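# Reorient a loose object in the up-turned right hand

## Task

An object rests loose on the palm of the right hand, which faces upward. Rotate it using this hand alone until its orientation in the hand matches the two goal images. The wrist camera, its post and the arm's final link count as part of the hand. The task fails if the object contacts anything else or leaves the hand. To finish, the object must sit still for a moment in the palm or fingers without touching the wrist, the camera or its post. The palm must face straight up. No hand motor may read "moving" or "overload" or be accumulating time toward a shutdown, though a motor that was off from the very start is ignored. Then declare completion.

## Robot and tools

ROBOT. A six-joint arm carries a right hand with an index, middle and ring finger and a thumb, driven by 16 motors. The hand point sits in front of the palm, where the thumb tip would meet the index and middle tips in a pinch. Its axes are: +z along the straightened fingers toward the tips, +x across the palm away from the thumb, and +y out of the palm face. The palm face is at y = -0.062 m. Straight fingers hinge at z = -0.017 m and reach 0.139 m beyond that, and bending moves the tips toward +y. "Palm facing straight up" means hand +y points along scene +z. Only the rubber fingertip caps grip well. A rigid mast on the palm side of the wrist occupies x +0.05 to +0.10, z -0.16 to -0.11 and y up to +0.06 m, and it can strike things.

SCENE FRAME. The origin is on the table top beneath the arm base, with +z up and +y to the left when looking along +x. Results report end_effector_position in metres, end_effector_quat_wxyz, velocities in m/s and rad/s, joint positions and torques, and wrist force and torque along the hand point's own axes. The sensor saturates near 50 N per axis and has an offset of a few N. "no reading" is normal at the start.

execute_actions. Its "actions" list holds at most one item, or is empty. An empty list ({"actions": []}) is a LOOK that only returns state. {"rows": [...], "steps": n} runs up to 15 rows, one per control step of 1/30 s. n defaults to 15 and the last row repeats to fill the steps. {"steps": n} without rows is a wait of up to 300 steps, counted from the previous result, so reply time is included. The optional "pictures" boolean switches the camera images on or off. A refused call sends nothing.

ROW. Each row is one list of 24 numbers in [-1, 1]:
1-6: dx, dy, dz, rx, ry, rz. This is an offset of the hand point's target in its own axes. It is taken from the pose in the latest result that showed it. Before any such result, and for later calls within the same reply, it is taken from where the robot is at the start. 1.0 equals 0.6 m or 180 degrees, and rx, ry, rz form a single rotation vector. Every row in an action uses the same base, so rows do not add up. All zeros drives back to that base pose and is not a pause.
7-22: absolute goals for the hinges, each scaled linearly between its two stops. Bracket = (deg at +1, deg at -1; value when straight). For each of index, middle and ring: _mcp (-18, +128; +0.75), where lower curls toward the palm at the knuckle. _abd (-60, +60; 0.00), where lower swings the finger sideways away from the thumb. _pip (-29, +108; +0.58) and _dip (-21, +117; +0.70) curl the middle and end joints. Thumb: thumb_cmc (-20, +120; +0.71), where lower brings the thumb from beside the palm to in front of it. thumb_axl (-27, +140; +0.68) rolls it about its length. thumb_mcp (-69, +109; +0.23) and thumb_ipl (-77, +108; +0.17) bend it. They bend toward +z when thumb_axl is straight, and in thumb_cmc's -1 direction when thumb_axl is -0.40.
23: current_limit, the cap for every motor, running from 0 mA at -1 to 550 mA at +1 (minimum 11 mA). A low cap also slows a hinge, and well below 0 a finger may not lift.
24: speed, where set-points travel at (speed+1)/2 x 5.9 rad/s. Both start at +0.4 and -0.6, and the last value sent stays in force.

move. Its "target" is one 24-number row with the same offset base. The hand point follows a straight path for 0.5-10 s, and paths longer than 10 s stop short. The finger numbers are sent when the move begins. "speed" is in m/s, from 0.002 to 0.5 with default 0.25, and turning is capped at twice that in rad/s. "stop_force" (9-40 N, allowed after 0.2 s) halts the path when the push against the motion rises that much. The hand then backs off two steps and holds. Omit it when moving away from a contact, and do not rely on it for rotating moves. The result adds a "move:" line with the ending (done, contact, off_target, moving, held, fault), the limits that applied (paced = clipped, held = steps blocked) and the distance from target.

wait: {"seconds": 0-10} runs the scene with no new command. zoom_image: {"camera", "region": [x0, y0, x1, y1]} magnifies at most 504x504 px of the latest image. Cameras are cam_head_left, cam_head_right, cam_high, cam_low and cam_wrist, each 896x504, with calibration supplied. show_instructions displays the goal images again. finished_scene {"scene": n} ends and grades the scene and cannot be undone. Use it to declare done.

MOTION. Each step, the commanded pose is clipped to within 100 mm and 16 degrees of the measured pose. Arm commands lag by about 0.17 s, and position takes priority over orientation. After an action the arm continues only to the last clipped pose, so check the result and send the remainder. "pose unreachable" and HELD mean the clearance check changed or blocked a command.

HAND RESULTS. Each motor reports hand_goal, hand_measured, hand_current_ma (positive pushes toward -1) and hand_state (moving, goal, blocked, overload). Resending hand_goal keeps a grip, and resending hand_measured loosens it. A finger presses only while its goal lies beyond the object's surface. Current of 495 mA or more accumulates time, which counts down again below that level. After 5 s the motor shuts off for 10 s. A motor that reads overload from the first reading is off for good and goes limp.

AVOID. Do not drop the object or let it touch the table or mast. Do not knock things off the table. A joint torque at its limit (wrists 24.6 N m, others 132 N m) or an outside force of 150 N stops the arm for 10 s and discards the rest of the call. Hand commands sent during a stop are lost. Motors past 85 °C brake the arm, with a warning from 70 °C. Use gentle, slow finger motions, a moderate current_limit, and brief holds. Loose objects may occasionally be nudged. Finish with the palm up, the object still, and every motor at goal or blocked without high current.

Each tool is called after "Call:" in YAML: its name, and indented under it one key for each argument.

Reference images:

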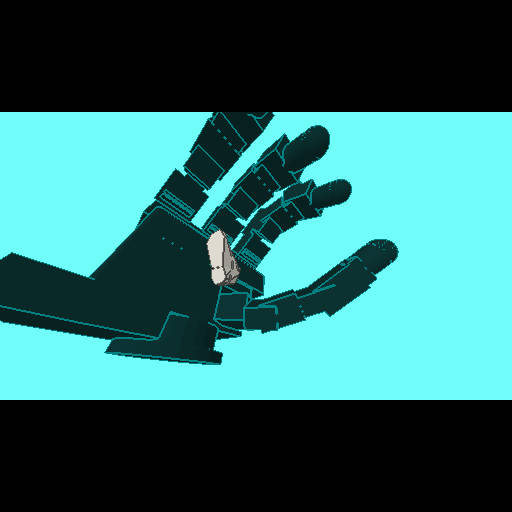

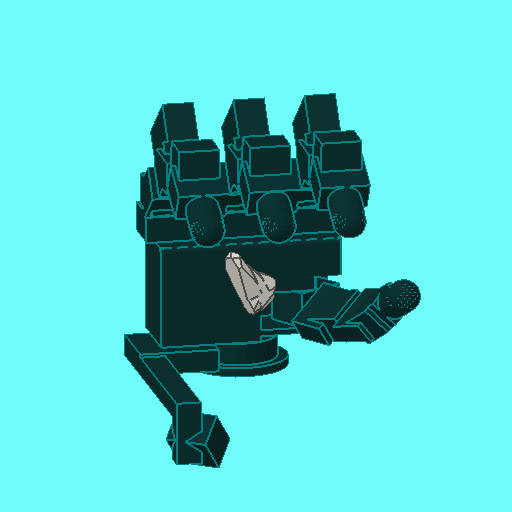

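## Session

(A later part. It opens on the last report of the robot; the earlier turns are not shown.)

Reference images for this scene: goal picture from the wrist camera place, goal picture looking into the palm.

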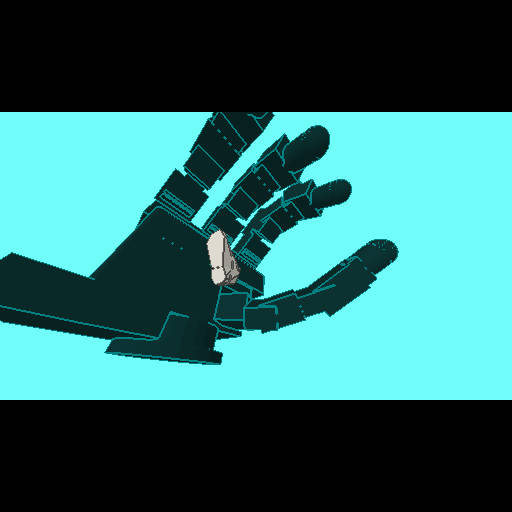

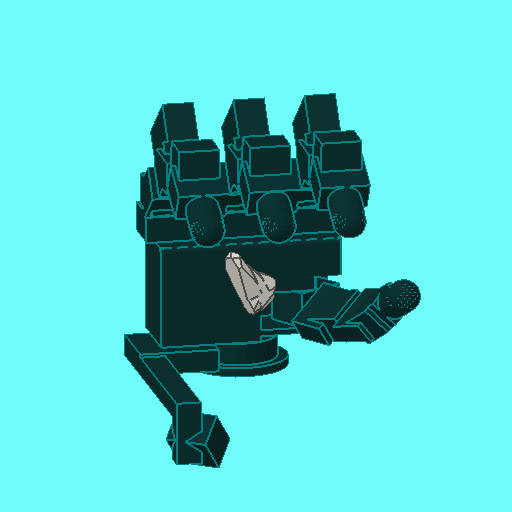

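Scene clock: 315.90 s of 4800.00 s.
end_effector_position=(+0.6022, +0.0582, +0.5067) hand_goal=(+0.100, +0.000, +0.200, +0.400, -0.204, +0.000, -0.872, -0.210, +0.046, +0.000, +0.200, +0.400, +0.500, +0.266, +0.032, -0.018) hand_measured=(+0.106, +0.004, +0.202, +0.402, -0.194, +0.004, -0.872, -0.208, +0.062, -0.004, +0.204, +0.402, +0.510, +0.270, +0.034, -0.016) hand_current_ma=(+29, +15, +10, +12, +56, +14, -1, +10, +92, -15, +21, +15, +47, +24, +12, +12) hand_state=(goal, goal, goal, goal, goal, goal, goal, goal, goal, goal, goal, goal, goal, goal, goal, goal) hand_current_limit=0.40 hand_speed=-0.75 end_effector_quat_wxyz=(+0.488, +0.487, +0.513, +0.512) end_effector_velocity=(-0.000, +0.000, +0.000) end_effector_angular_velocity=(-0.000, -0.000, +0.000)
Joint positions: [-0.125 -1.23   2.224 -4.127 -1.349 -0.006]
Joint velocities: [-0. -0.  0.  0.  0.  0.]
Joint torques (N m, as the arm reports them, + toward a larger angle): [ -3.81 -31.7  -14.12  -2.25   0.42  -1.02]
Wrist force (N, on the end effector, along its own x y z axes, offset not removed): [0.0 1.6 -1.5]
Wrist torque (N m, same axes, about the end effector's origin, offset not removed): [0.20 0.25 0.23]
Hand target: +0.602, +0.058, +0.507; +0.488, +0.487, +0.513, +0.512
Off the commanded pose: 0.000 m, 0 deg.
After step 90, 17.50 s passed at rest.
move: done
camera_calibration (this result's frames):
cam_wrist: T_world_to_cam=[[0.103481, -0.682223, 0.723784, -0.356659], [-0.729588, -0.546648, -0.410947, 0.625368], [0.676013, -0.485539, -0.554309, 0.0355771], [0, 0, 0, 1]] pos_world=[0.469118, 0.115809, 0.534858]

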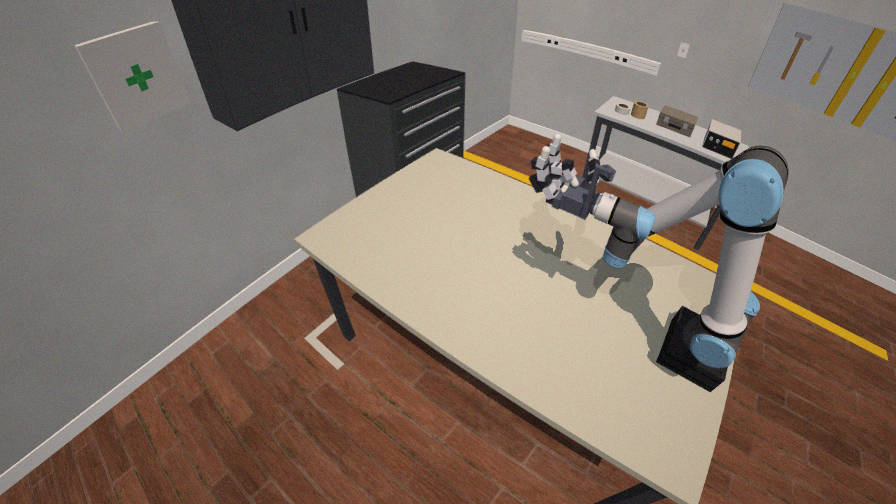

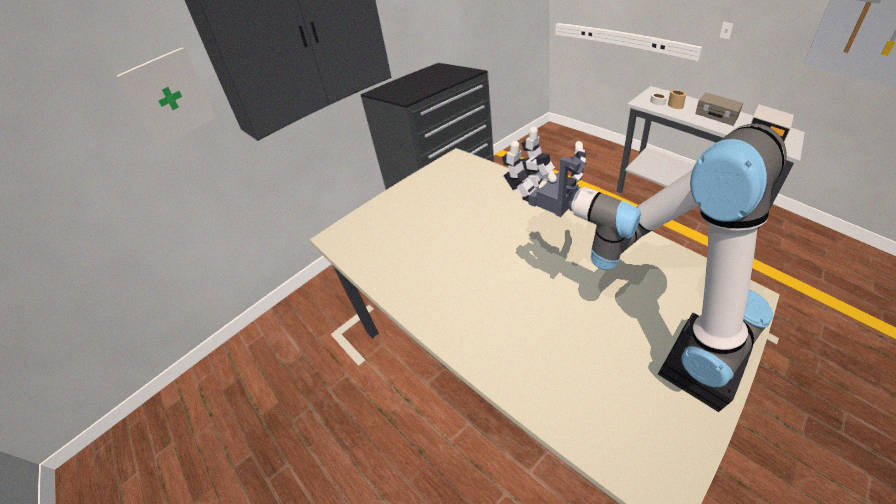

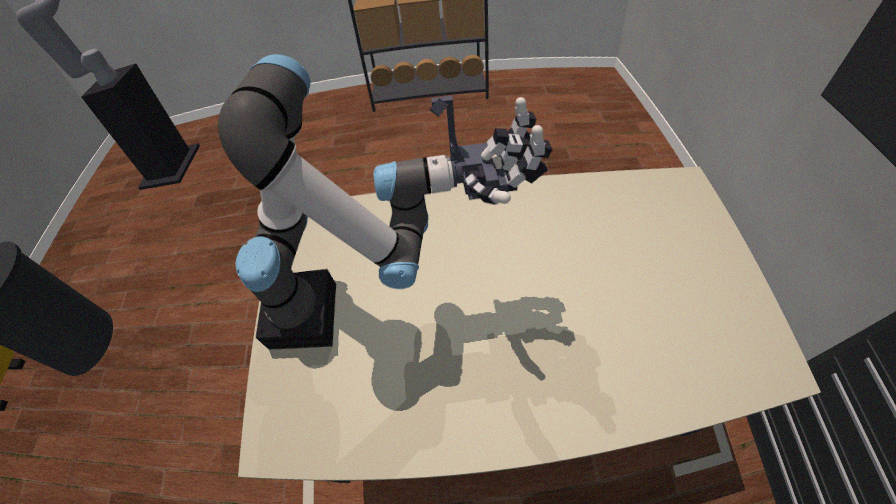

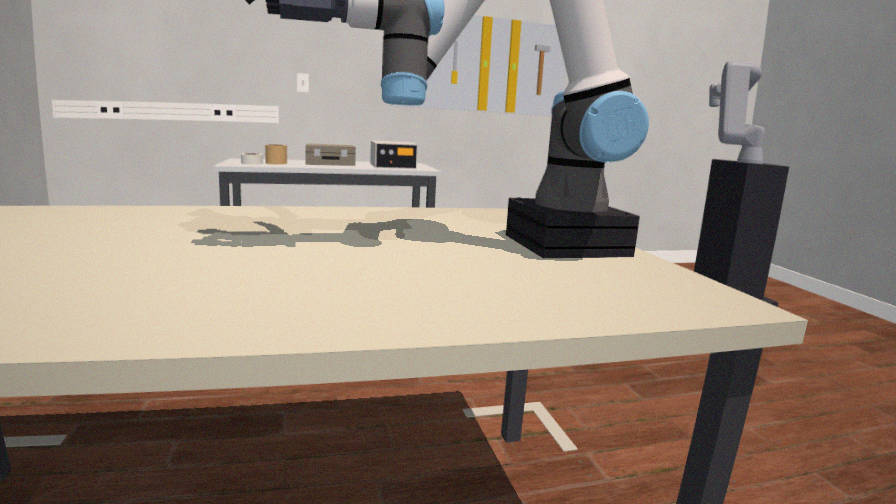

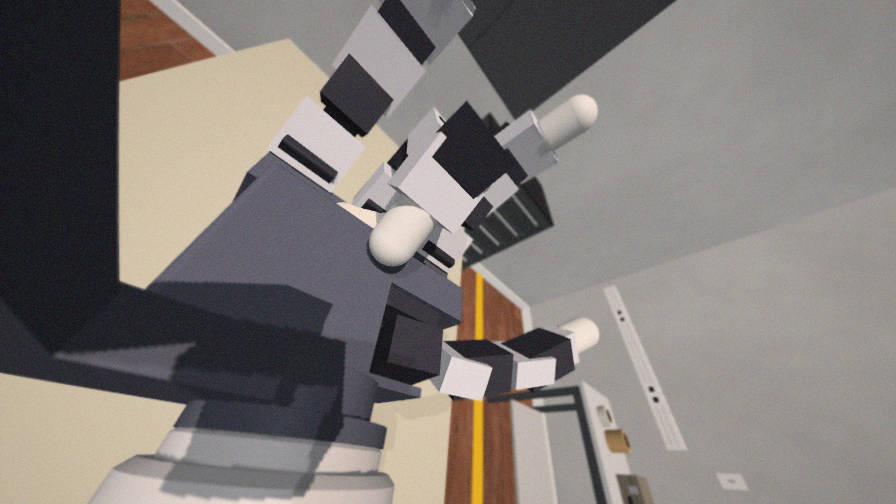

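Call:
move:
  target: [0,0,0,0,0,0, 0.1,0.0,0.2,0.4, -0.215,-0.2,-0.79,-0.468, 0.046,0,0.2,0.4, 0.5,0.266,0.032,-0.018, 0.4,-0.85]

Call:
move:
  target: [0,0,0,0,0,0, 0.1,0.0,0.2,0.4, -0.215,-0.2,-0.73,-0.69, 0.046,0,0.2,0.4, 0.5,0.266,0.032,-0.018, 0.4,-0.88]

Call:
zoom_image:
  camera: "cam_high"
  region: [450,110,570,200]

Call:
zoom_image:
  camera: "cam_wrist"
  region: [280,120,540,320]

Scene clock: 322.73 s of 4800.00 s.
end_effector_position=(+0.6022, +0.0582, +0.5067) hand_goal=(+0.100, +0.000, +0.200, +0.400, -0.214, -0.200, -0.790, -0.468, +0.046, +0.000, +0.200, +0.400, +0.500, +0.266, +0.032, -0.018) hand_measured=(+0.106, +0.004, +0.202, +0.402, -0.208, -0.198, -0.780, -0.448, +0.062, -0.004, +0.204, +0.402, +0.510, +0.270, +0.034, -0.016) hand_current_ma=(+29, +15, +10, +12, +30, +8, +53, +111, +92, -15, +21, +15, +47, +24, +12, +12) hand_state=(goal, goal, goal, goal, goal, goal, goal, goal, goal, goal, goal, goal, goal, goal, goal, goal) hand_current_limit=0.40 hand_speed=-0.85 end_effector_quat_wxyz=(+0.488, +0.487, +0.513, +0.512) end_effector_velocity=(-0.000, +0.000, -0.000) end_effector_angular_velocity=(+0.000, +0.000, +0.000)
Joint positions: [-0.125 -1.23   2.224 -4.127 -1.349 -0.006]
Joint velocities: [ 0.    -0.001  0.001 -0.     0.    -0.   ]
Joint torques (N m, as the arm reports them, + toward a larger angle): [ -4.9  -31.29 -13.96  -2.3    0.54  -0.89]
Wrist force (N, on the end effector, along its own x y z axes, offset not removed): [-0.4 1.0 -0.9]
Wrist torque (N m, same axes, about the end effector's origin, offset not removed): [0.13 0.33 0.16]
Hand target: +0.602, +0.058, +0.507; +0.488, +0.487, +0.513, +0.512
Off the commanded pose: 0.000 m, 0 deg.
After step 90, 2.90 s passed at rest.
move: done
camera_calibration (this result's frames):
cam_wrist: T_world_to_cam=[[0.103481, -0.682223, 0.723784, -0.356659], [-0.729588, -0.546648, -0.410947, 0.625368], [0.676013, -0.485539, -0.554309, 0.0355771], [0, 0, 0, 1]] pos_world=[0.469118, 0.115809, 0.534858]

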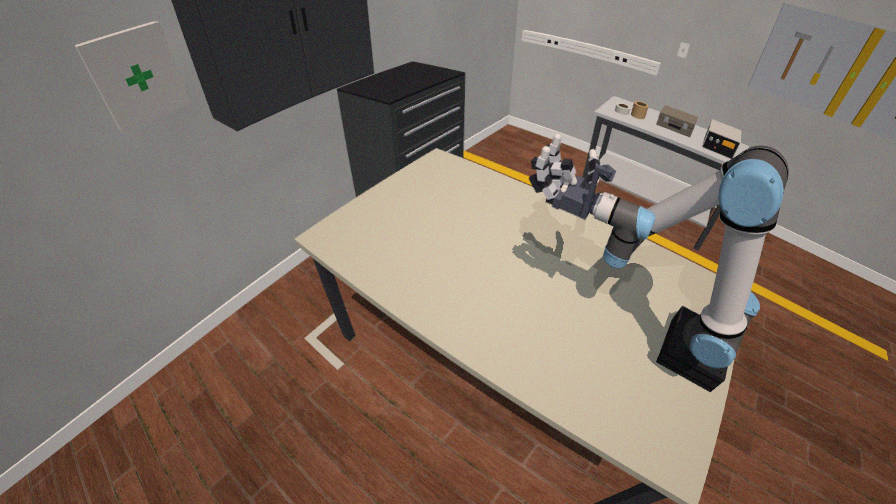

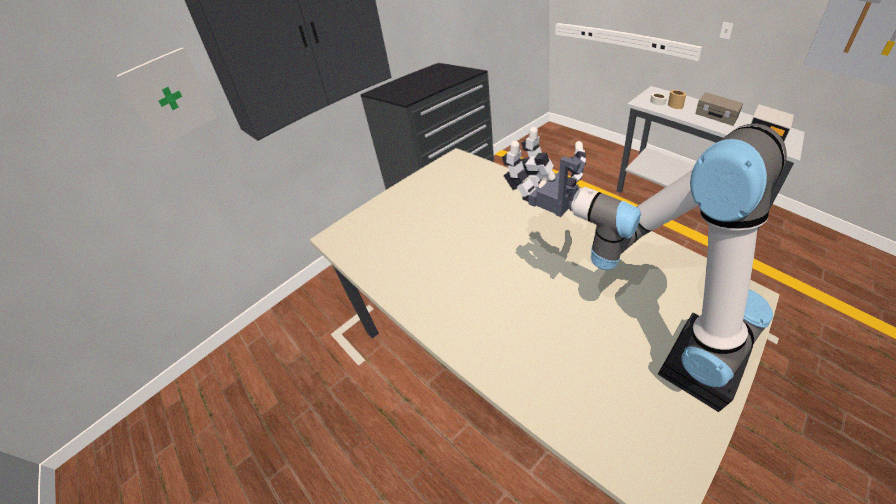

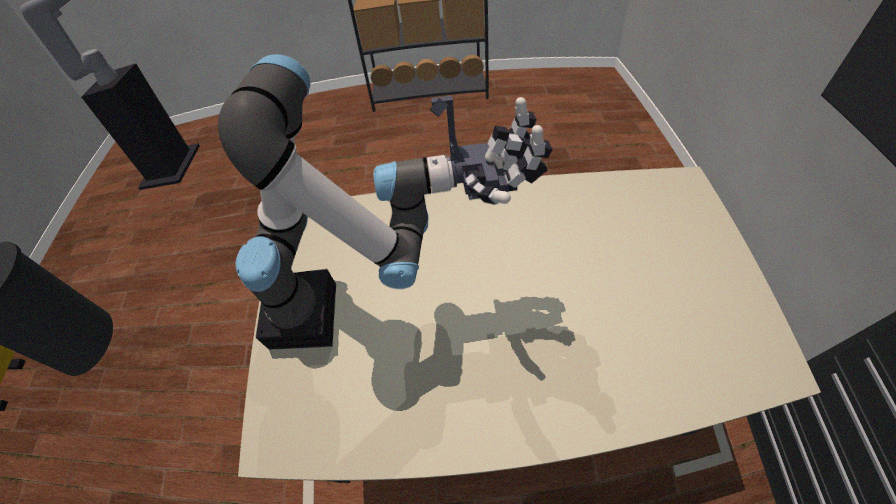

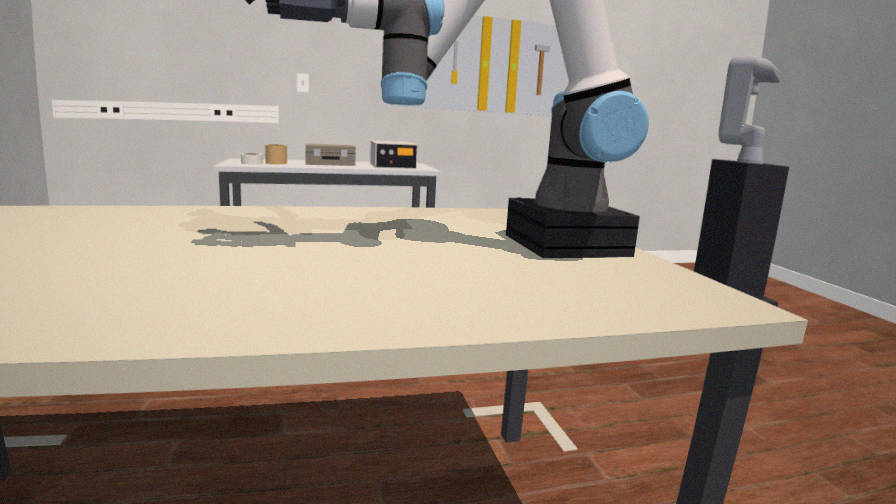

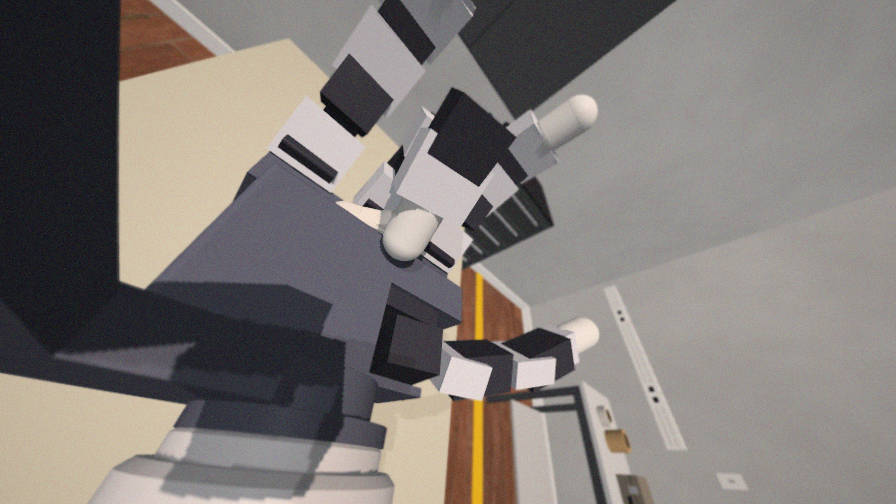

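Scene clock: 323.70 s of 4800.00 s.
end_effector_position=(+0.6022, +0.0582, +0.5067) hand_goal=(+0.100, +0.000, +0.200, +0.400, -0.214, -0.200, -0.730, -0.690, +0.046, +0.000, +0.200, +0.400, +0.500, +0.266, +0.032, -0.018) hand_measured=(+0.106, +0.004, +0.202, +0.402, -0.208, -0.200, -0.696, -0.644, +0.062, -0.004, +0.204, +0.402, +0.510, +0.270, +0.034, -0.016) hand_current_ma=(+29, +15, +10, +12, +30, +2, +176, +267, +92, -15, +21, +15, +47, +24, +12, +12) hand_state=(goal, goal, goal, goal, goal, goal, blocked, blocked, goal, goal, goal, goal, goal, goal, goal, goal) hand_current_limit=0.40 hand_speed=-0.88 end_effector_quat_wxyz=(+0.488, +0.487, +0.513, +0.512) end_effector_velocity=(-0.000, +0.000, -0.000) end_effector_angular_velocity=(+0.000, +0.001, +0.000)
Joint positions: [-0.125 -1.23   2.224 -4.127 -1.349 -0.006]
Joint velocities: [ 0.    -0.     0.001 -0.    -0.     0.   ]
Joint torques (N m, as the arm reports them, + toward a larger angle): [ -4.31 -31.46 -13.92  -2.33   0.5   -0.94]
Wrist force (N, on the end effector, along its own x y z axes, offset not removed): [0.2 -0.8 1.4]
Wrist torque (N m, same axes, about the end effector's origin, offset not removed): [-0.36 0.19 0.23]
Hand target: +0.602, +0.058, +0.507; +0.488, +0.487, +0.513, +0.512
Off the commanded pose: 0.000 m, 0 deg.
move: done
camera_calibration (this result's frames):
cam_wrist: T_world_to_cam=[[0.103481, -0.682223, 0.723784, -0.356659], [-0.729588, -0.546648, -0.410947, 0.625368], [0.676013, -0.485539, -0.554309, 0.0355772], [0, 0, 0, 1]] pos_world=[0.469118, 0.115809, 0.534858]

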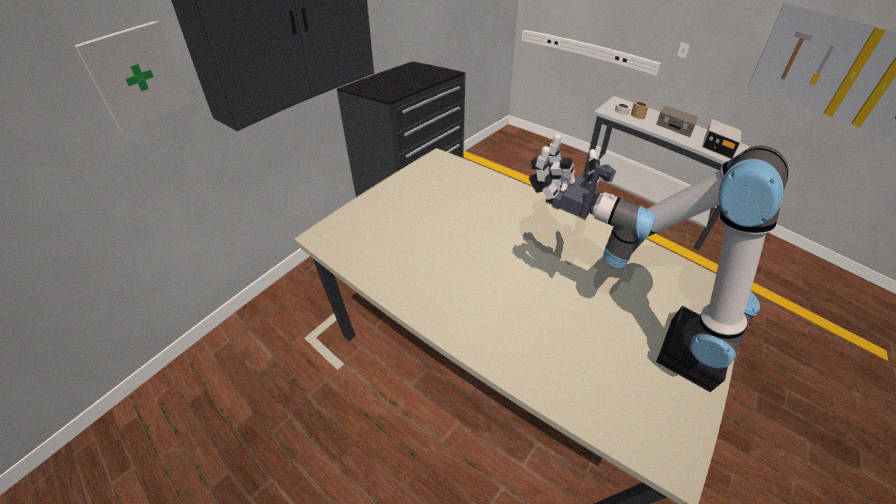

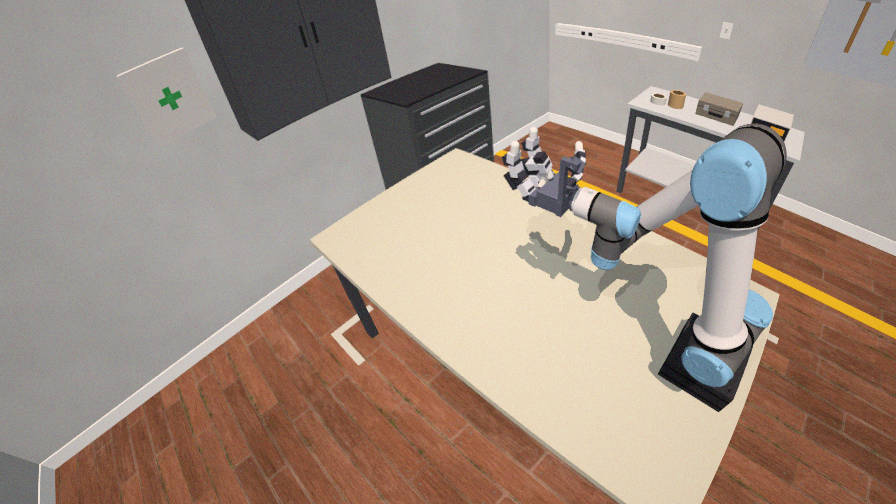

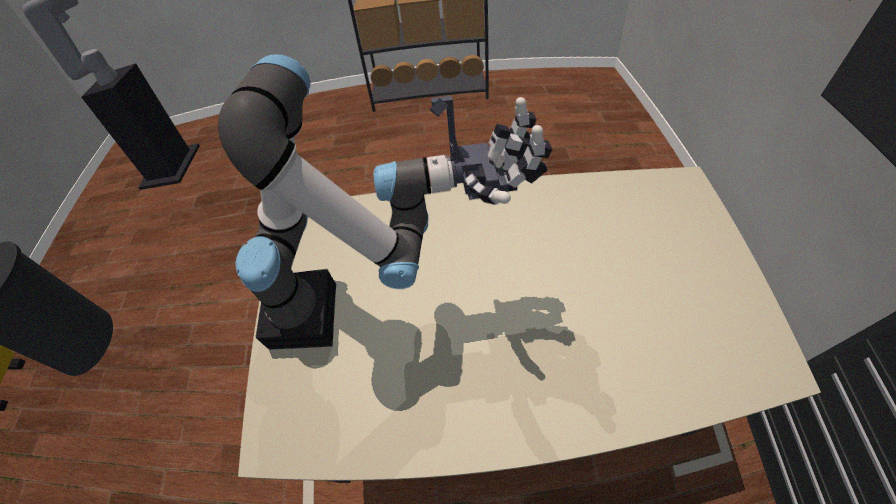

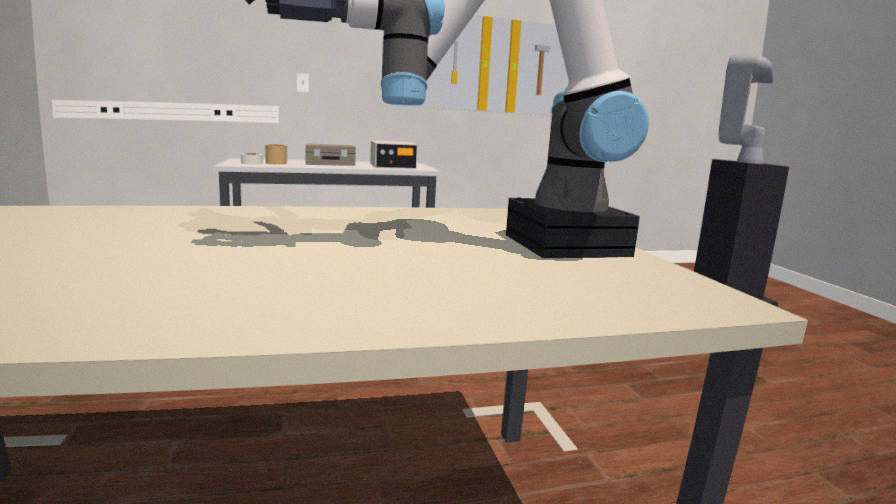

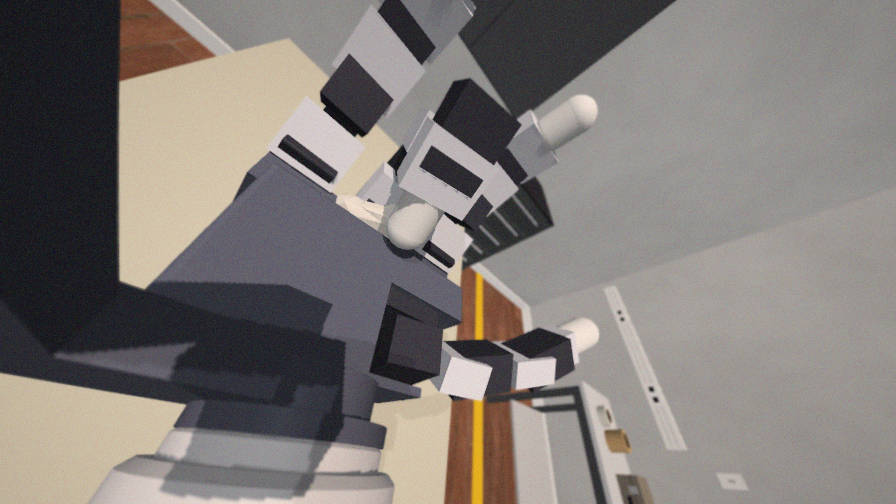

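Region (450, 110, 570, 200) of cam_high's 896x504 image, scaled by 4.200, with more detail than that image has; it fills the top 378 rows of this view, and the rest is white.

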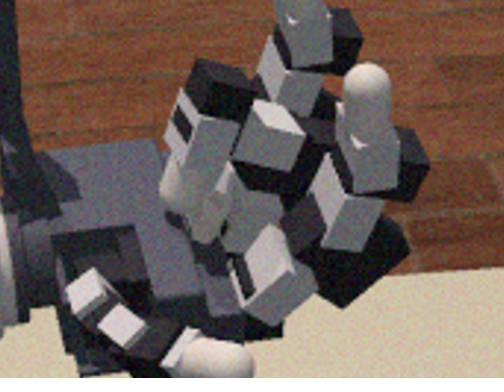

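Region (280, 120, 540, 320) of cam_wrist's 896x504 image, scaled by 1.938, with more detail than that image has; it fills the top 388 rows of this view, and the rest is white.

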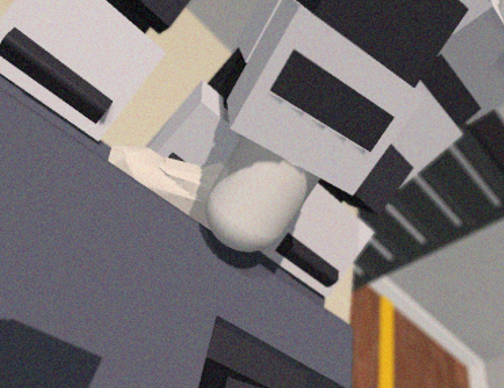

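It tilted and is clamped. Now extend the MCP while keeping the clamp.

Call:
move:
  target: [0,0,0,0,0,0, 0.1,0.0,0.2,0.4, 0.05,-0.2,-0.75,-0.71, 0.046,0,0.2,0.4, 0.5,0.266,0.032,-0.018, 0.4,-0.9]

Call:
zoom_image:
  camera: "cam_high"
  region: [450,110,570,200]

Call:
zoom_image:
  camera: "cam_wrist"
  region: [280,120,540,320]

Scene clock: 327.43 s of 4800.00 s.
end_effector_position=(+0.6022, +0.0582, +0.5067) hand_goal=(+0.100, +0.000, +0.200, +0.400, +0.050, -0.200, -0.750, -0.710, +0.046, +0.000, +0.200, +0.400, +0.500, +0.266, +0.032, -0.018) hand_measured=(+0.106, +0.004, +0.202, +0.402, +0.054, -0.202, -0.696, -0.674, +0.062, -0.004, +0.204, +0.402, +0.510, +0.270, +0.034, -0.016) hand_current_ma=(+29, +15, +10, +12, +18, -6, +276, +202, +92, -15, +21, +15, +47, +24, +12, +12) hand_state=(goal, goal, goal, goal, goal, goal, blocked, blocked, goal, goal, goal, goal, goal, goal, goal, goal) hand_current_limit=0.40 hand_speed=-0.90 end_effector_quat_wxyz=(+0.488, +0.487, +0.513, +0.512) end_effector_velocity=(-0.000, -0.000, -0.000) end_effector_angular_velocity=(+0.000, +0.000, -0.000)
Joint positions: [-0.125 -1.23   2.224 -4.127 -1.349 -0.006]
Joint velocities: [-0.     0.     0.001 -0.001 -0.     0.   ]
Joint torques (N m, as the arm reports them, + toward a larger angle): [ -4.47 -31.42 -13.45  -2.36   0.63  -0.95]
Wrist force (N, on the end effector, along its own x y z axes, offset not removed): [-0.8 0.3 -0.3]
Wrist torque (N m, same axes, about the end effector's origin, offset not removed): [0.03 0.41 0.04]
Hand target: +0.602, +0.058, +0.507; +0.488, +0.487, +0.513, +0.512
Off the commanded pose: 0.000 m, 0 deg.
move: done
camera_calibration (this result's frames):
cam_wrist: T_world_to_cam=[[0.103481, -0.682223, 0.723784, -0.356659], [-0.729588, -0.546648, -0.410947, 0.625368], [0.676013, -0.485539, -0.554309, 0.0355771], [0, 0, 0, 1]] pos_world=[0.469118, 0.115809, 0.534858]

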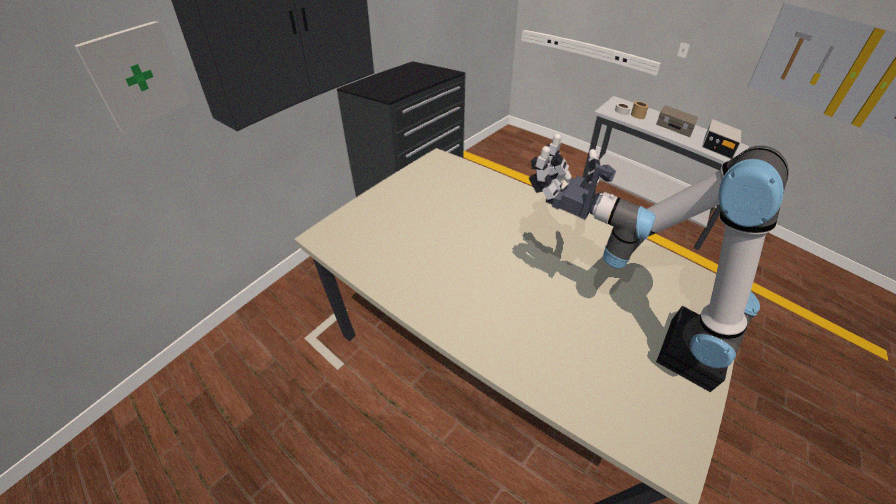

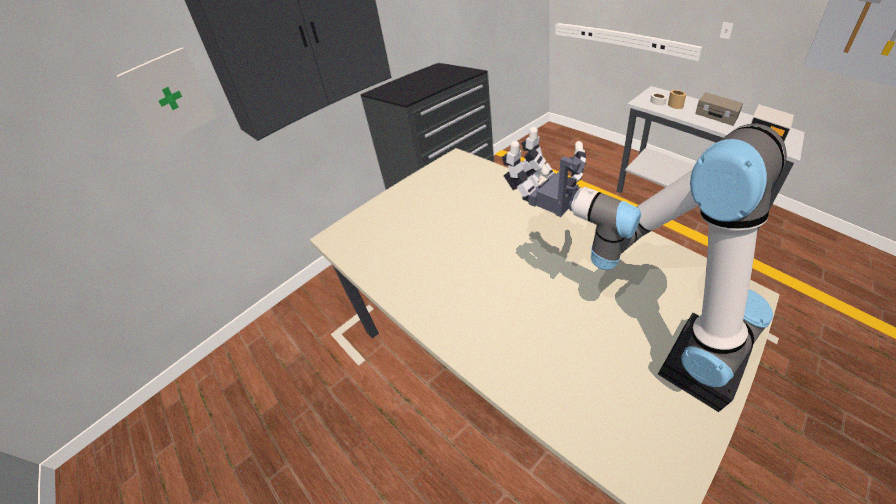

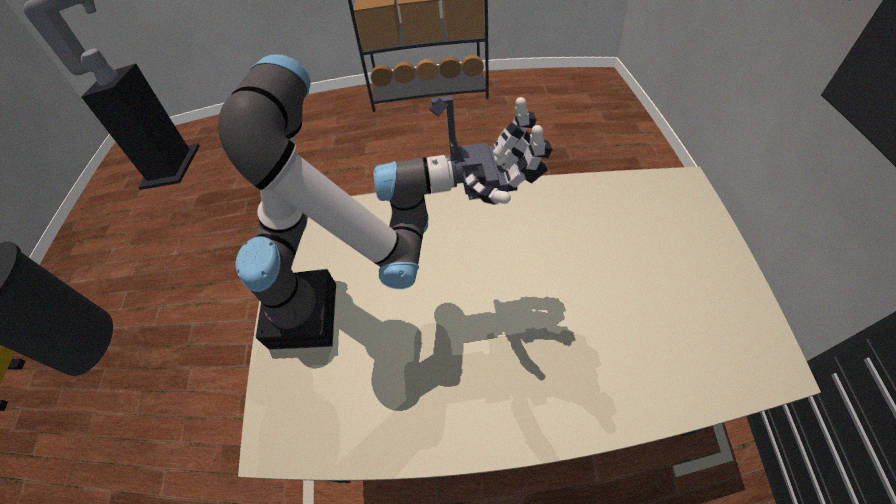

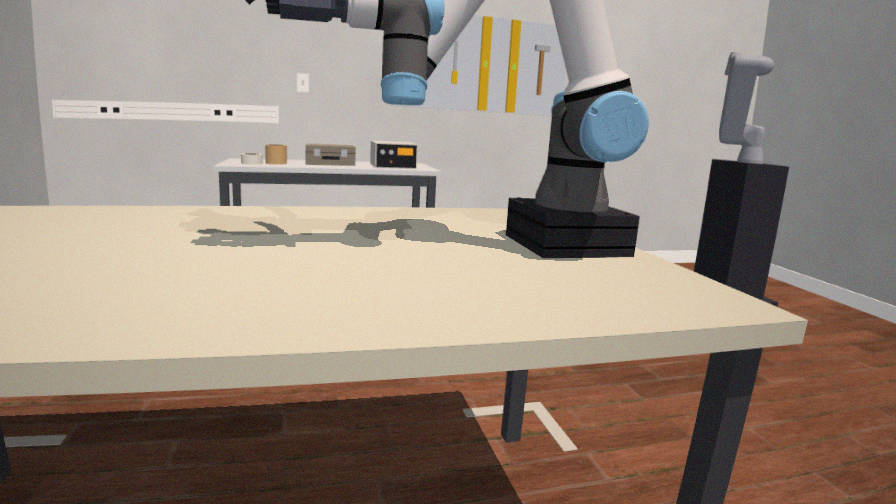

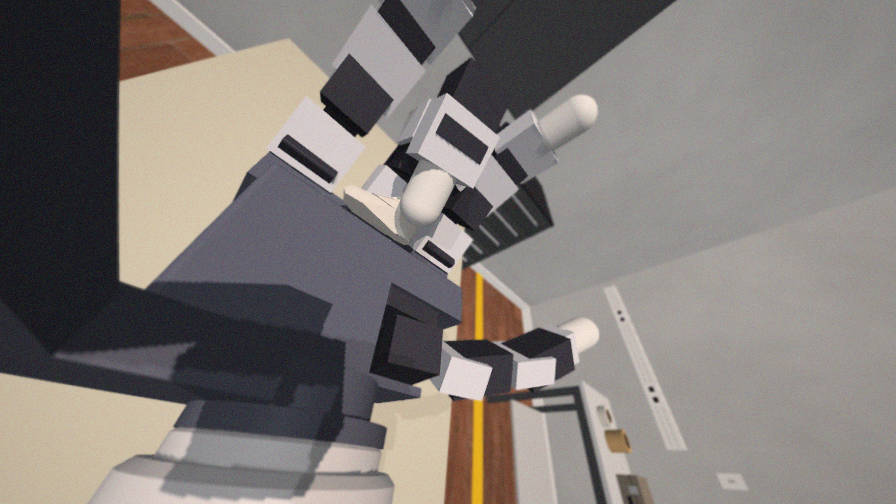

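Region (450, 110, 570, 200) of cam_high's 896x504 image, scaled by 4.200, with more detail than that image has; it fills the top 378 rows of this view, and the rest is white.

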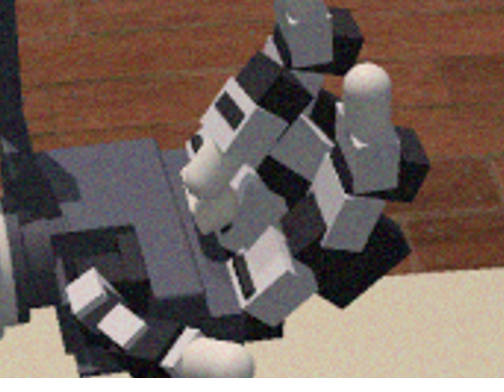

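Region (280, 120, 540, 320) of cam_wrist's 896x504 image, scaled by 1.938, with more detail than that image has; it fills the top 388 rows of this view, and the rest is white.

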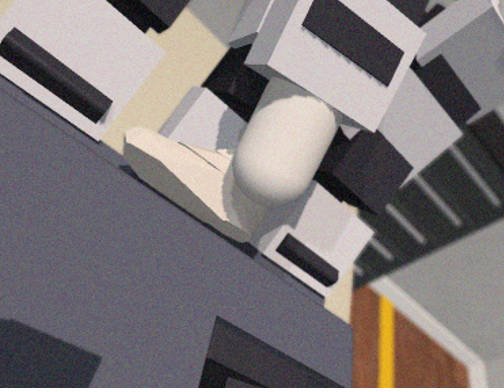

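Call:
move:
  target: [0,0,0,0,0,0, 0.1,0.0,0.2,0.4, 0.72,-0.2,-0.75,-0.71, 0.046,0,0.2,0.4, 0.5,0.266,0.032,-0.018, 0.4,-0.88]

Call:
zoom_image:
  camera: "cam_high"
  region: [450,110,570,200]

Call:
zoom_image:
  camera: "cam_wrist"
  region: [280,120,540,320]

Scene clock: 334.10 s of 4800.00 s.
end_effector_position=(+0.6022, +0.0582, +0.5067) hand_goal=(+0.100, +0.000, +0.200, +0.400, +0.720, -0.200, -0.750, -0.710, +0.046, +0.000, +0.200, +0.400, +0.500, +0.266, +0.032, -0.018) hand_measured=(+0.106, +0.004, +0.202, +0.402, +0.726, -0.202, -0.700, -0.674, +0.062, -0.004, +0.204, +0.402, +0.510, +0.270, +0.034, -0.016) hand_current_ma=(+29, +14, +10, +12, +35, -6, +254, +202, +92, -15, +21, +15, +47, +24, +12, +12) hand_state=(goal, goal, goal, goal, goal, goal, blocked, blocked, goal, goal, goal, goal, goal, goal, goal, goal) hand_current_limit=0.40 hand_speed=-0.88 end_effector_quat_wxyz=(+0.488, +0.487, +0.513, +0.512) end_effector_velocity=(-0.000, +0.000, +0.000) end_effector_angular_velocity=(-0.000, -0.001, +0.000)
Joint positions: [-0.125 -1.23   2.224 -4.127 -1.349 -0.006]
Joint velocities: [ 0.    -0.    -0.001 -0.001  0.     0.   ]
Joint torques (N m, as the arm reports them, + toward a larger angle): [ -4.16 -31.49 -13.89  -2.46   0.56  -0.99]
Wrist force (N, on the end effector, along its own x y z axes, offset not removed): [2.2 3.0 -2.5]
Wrist torque (N m, same axes, about the end effector's origin, offset not removed): [0.60 0.04 0.44]
Hand target: +0.602, +0.058, +0.507; +0.488, +0.487, +0.513, +0.512
Off the commanded pose: 0.000 m, 0 deg.
After step 90, 1.00 s passed at rest.
move: done
camera_calibration (this result's frames):
cam_wrist: T_world_to_cam=[[0.103481, -0.682223, 0.723784, -0.35666], [-0.729588, -0.546648, -0.410947, 0.625368], [0.676013, -0.485539, -0.554309, 0.0355771], [0, 0, 0, 1]] pos_world=[0.469118, 0.115809, 0.534858]

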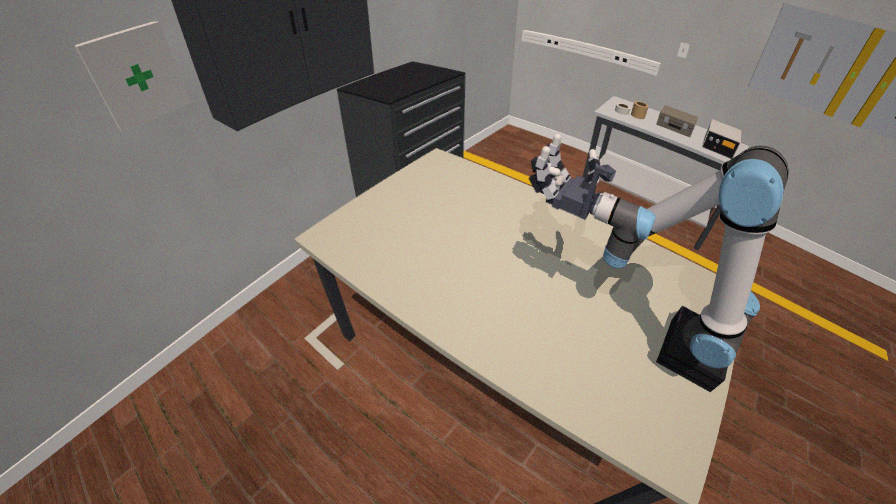

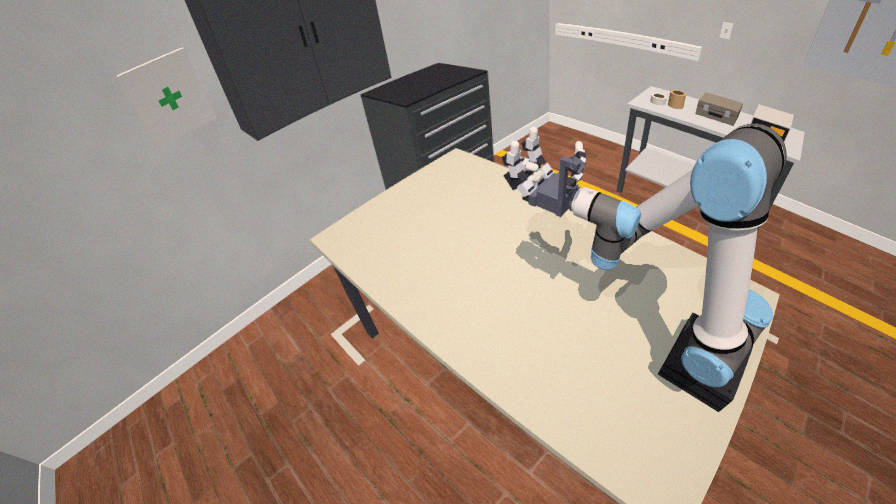

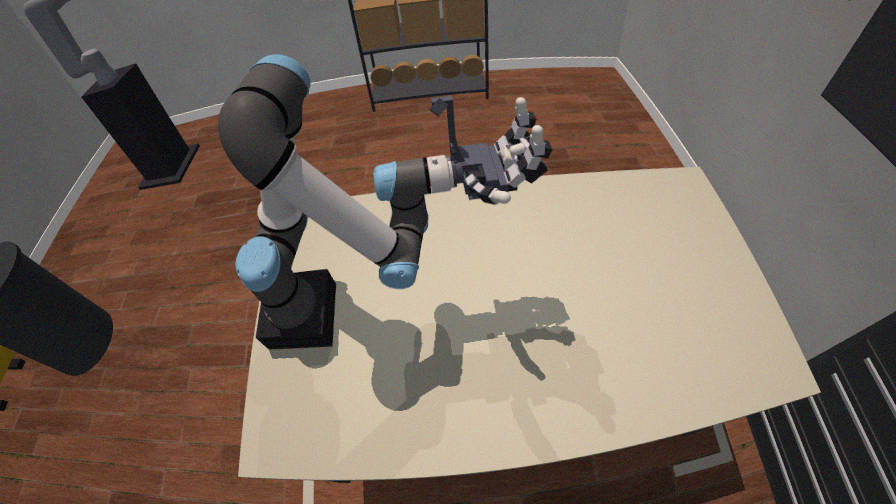

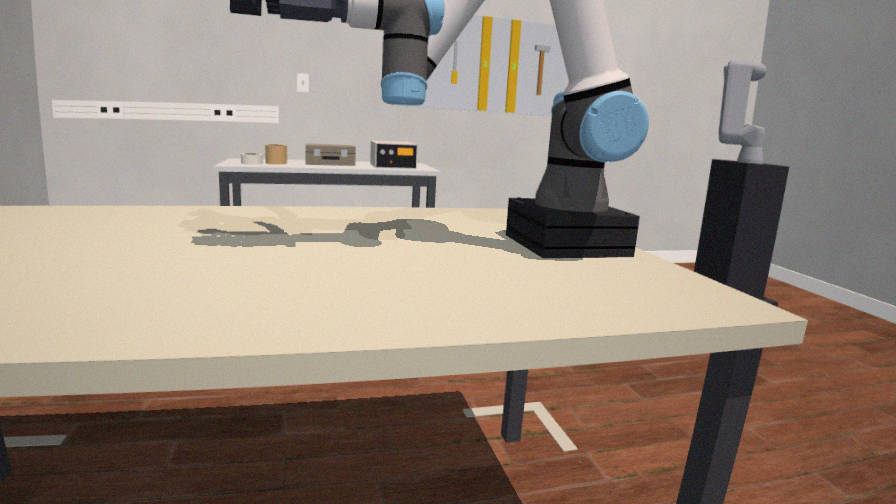

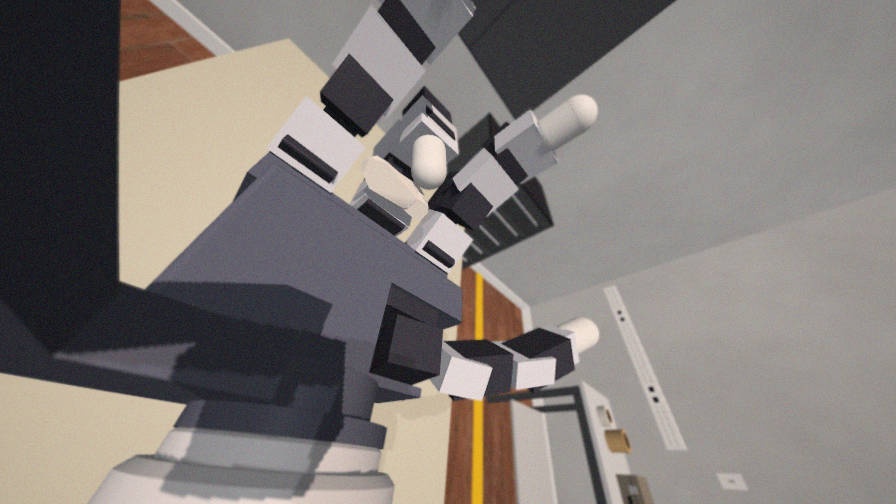

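Region (450, 110, 570, 200) of cam_high's 896x504 image, scaled by 4.200, with more detail than that image has; it fills the top 378 rows of this view, and the rest is white.

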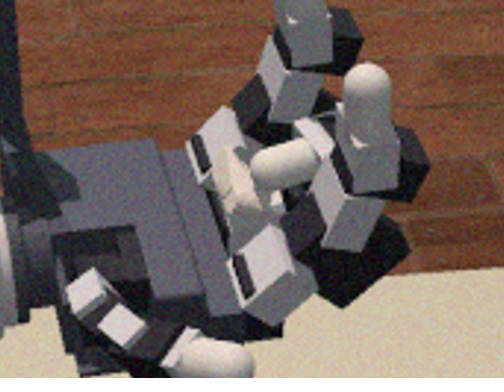

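Region (280, 120, 540, 320) of cam_wrist's 896x504 image, scaled by 1.938, with more detail than that image has; it fills the top 388 rows of this view, and the rest is white.

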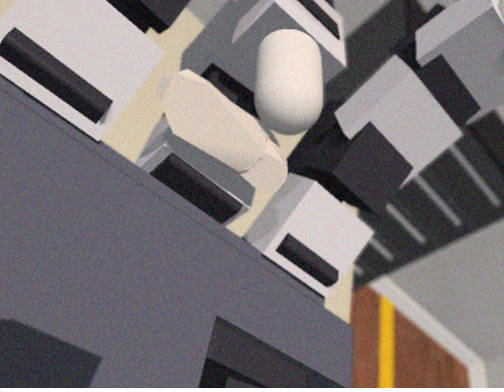

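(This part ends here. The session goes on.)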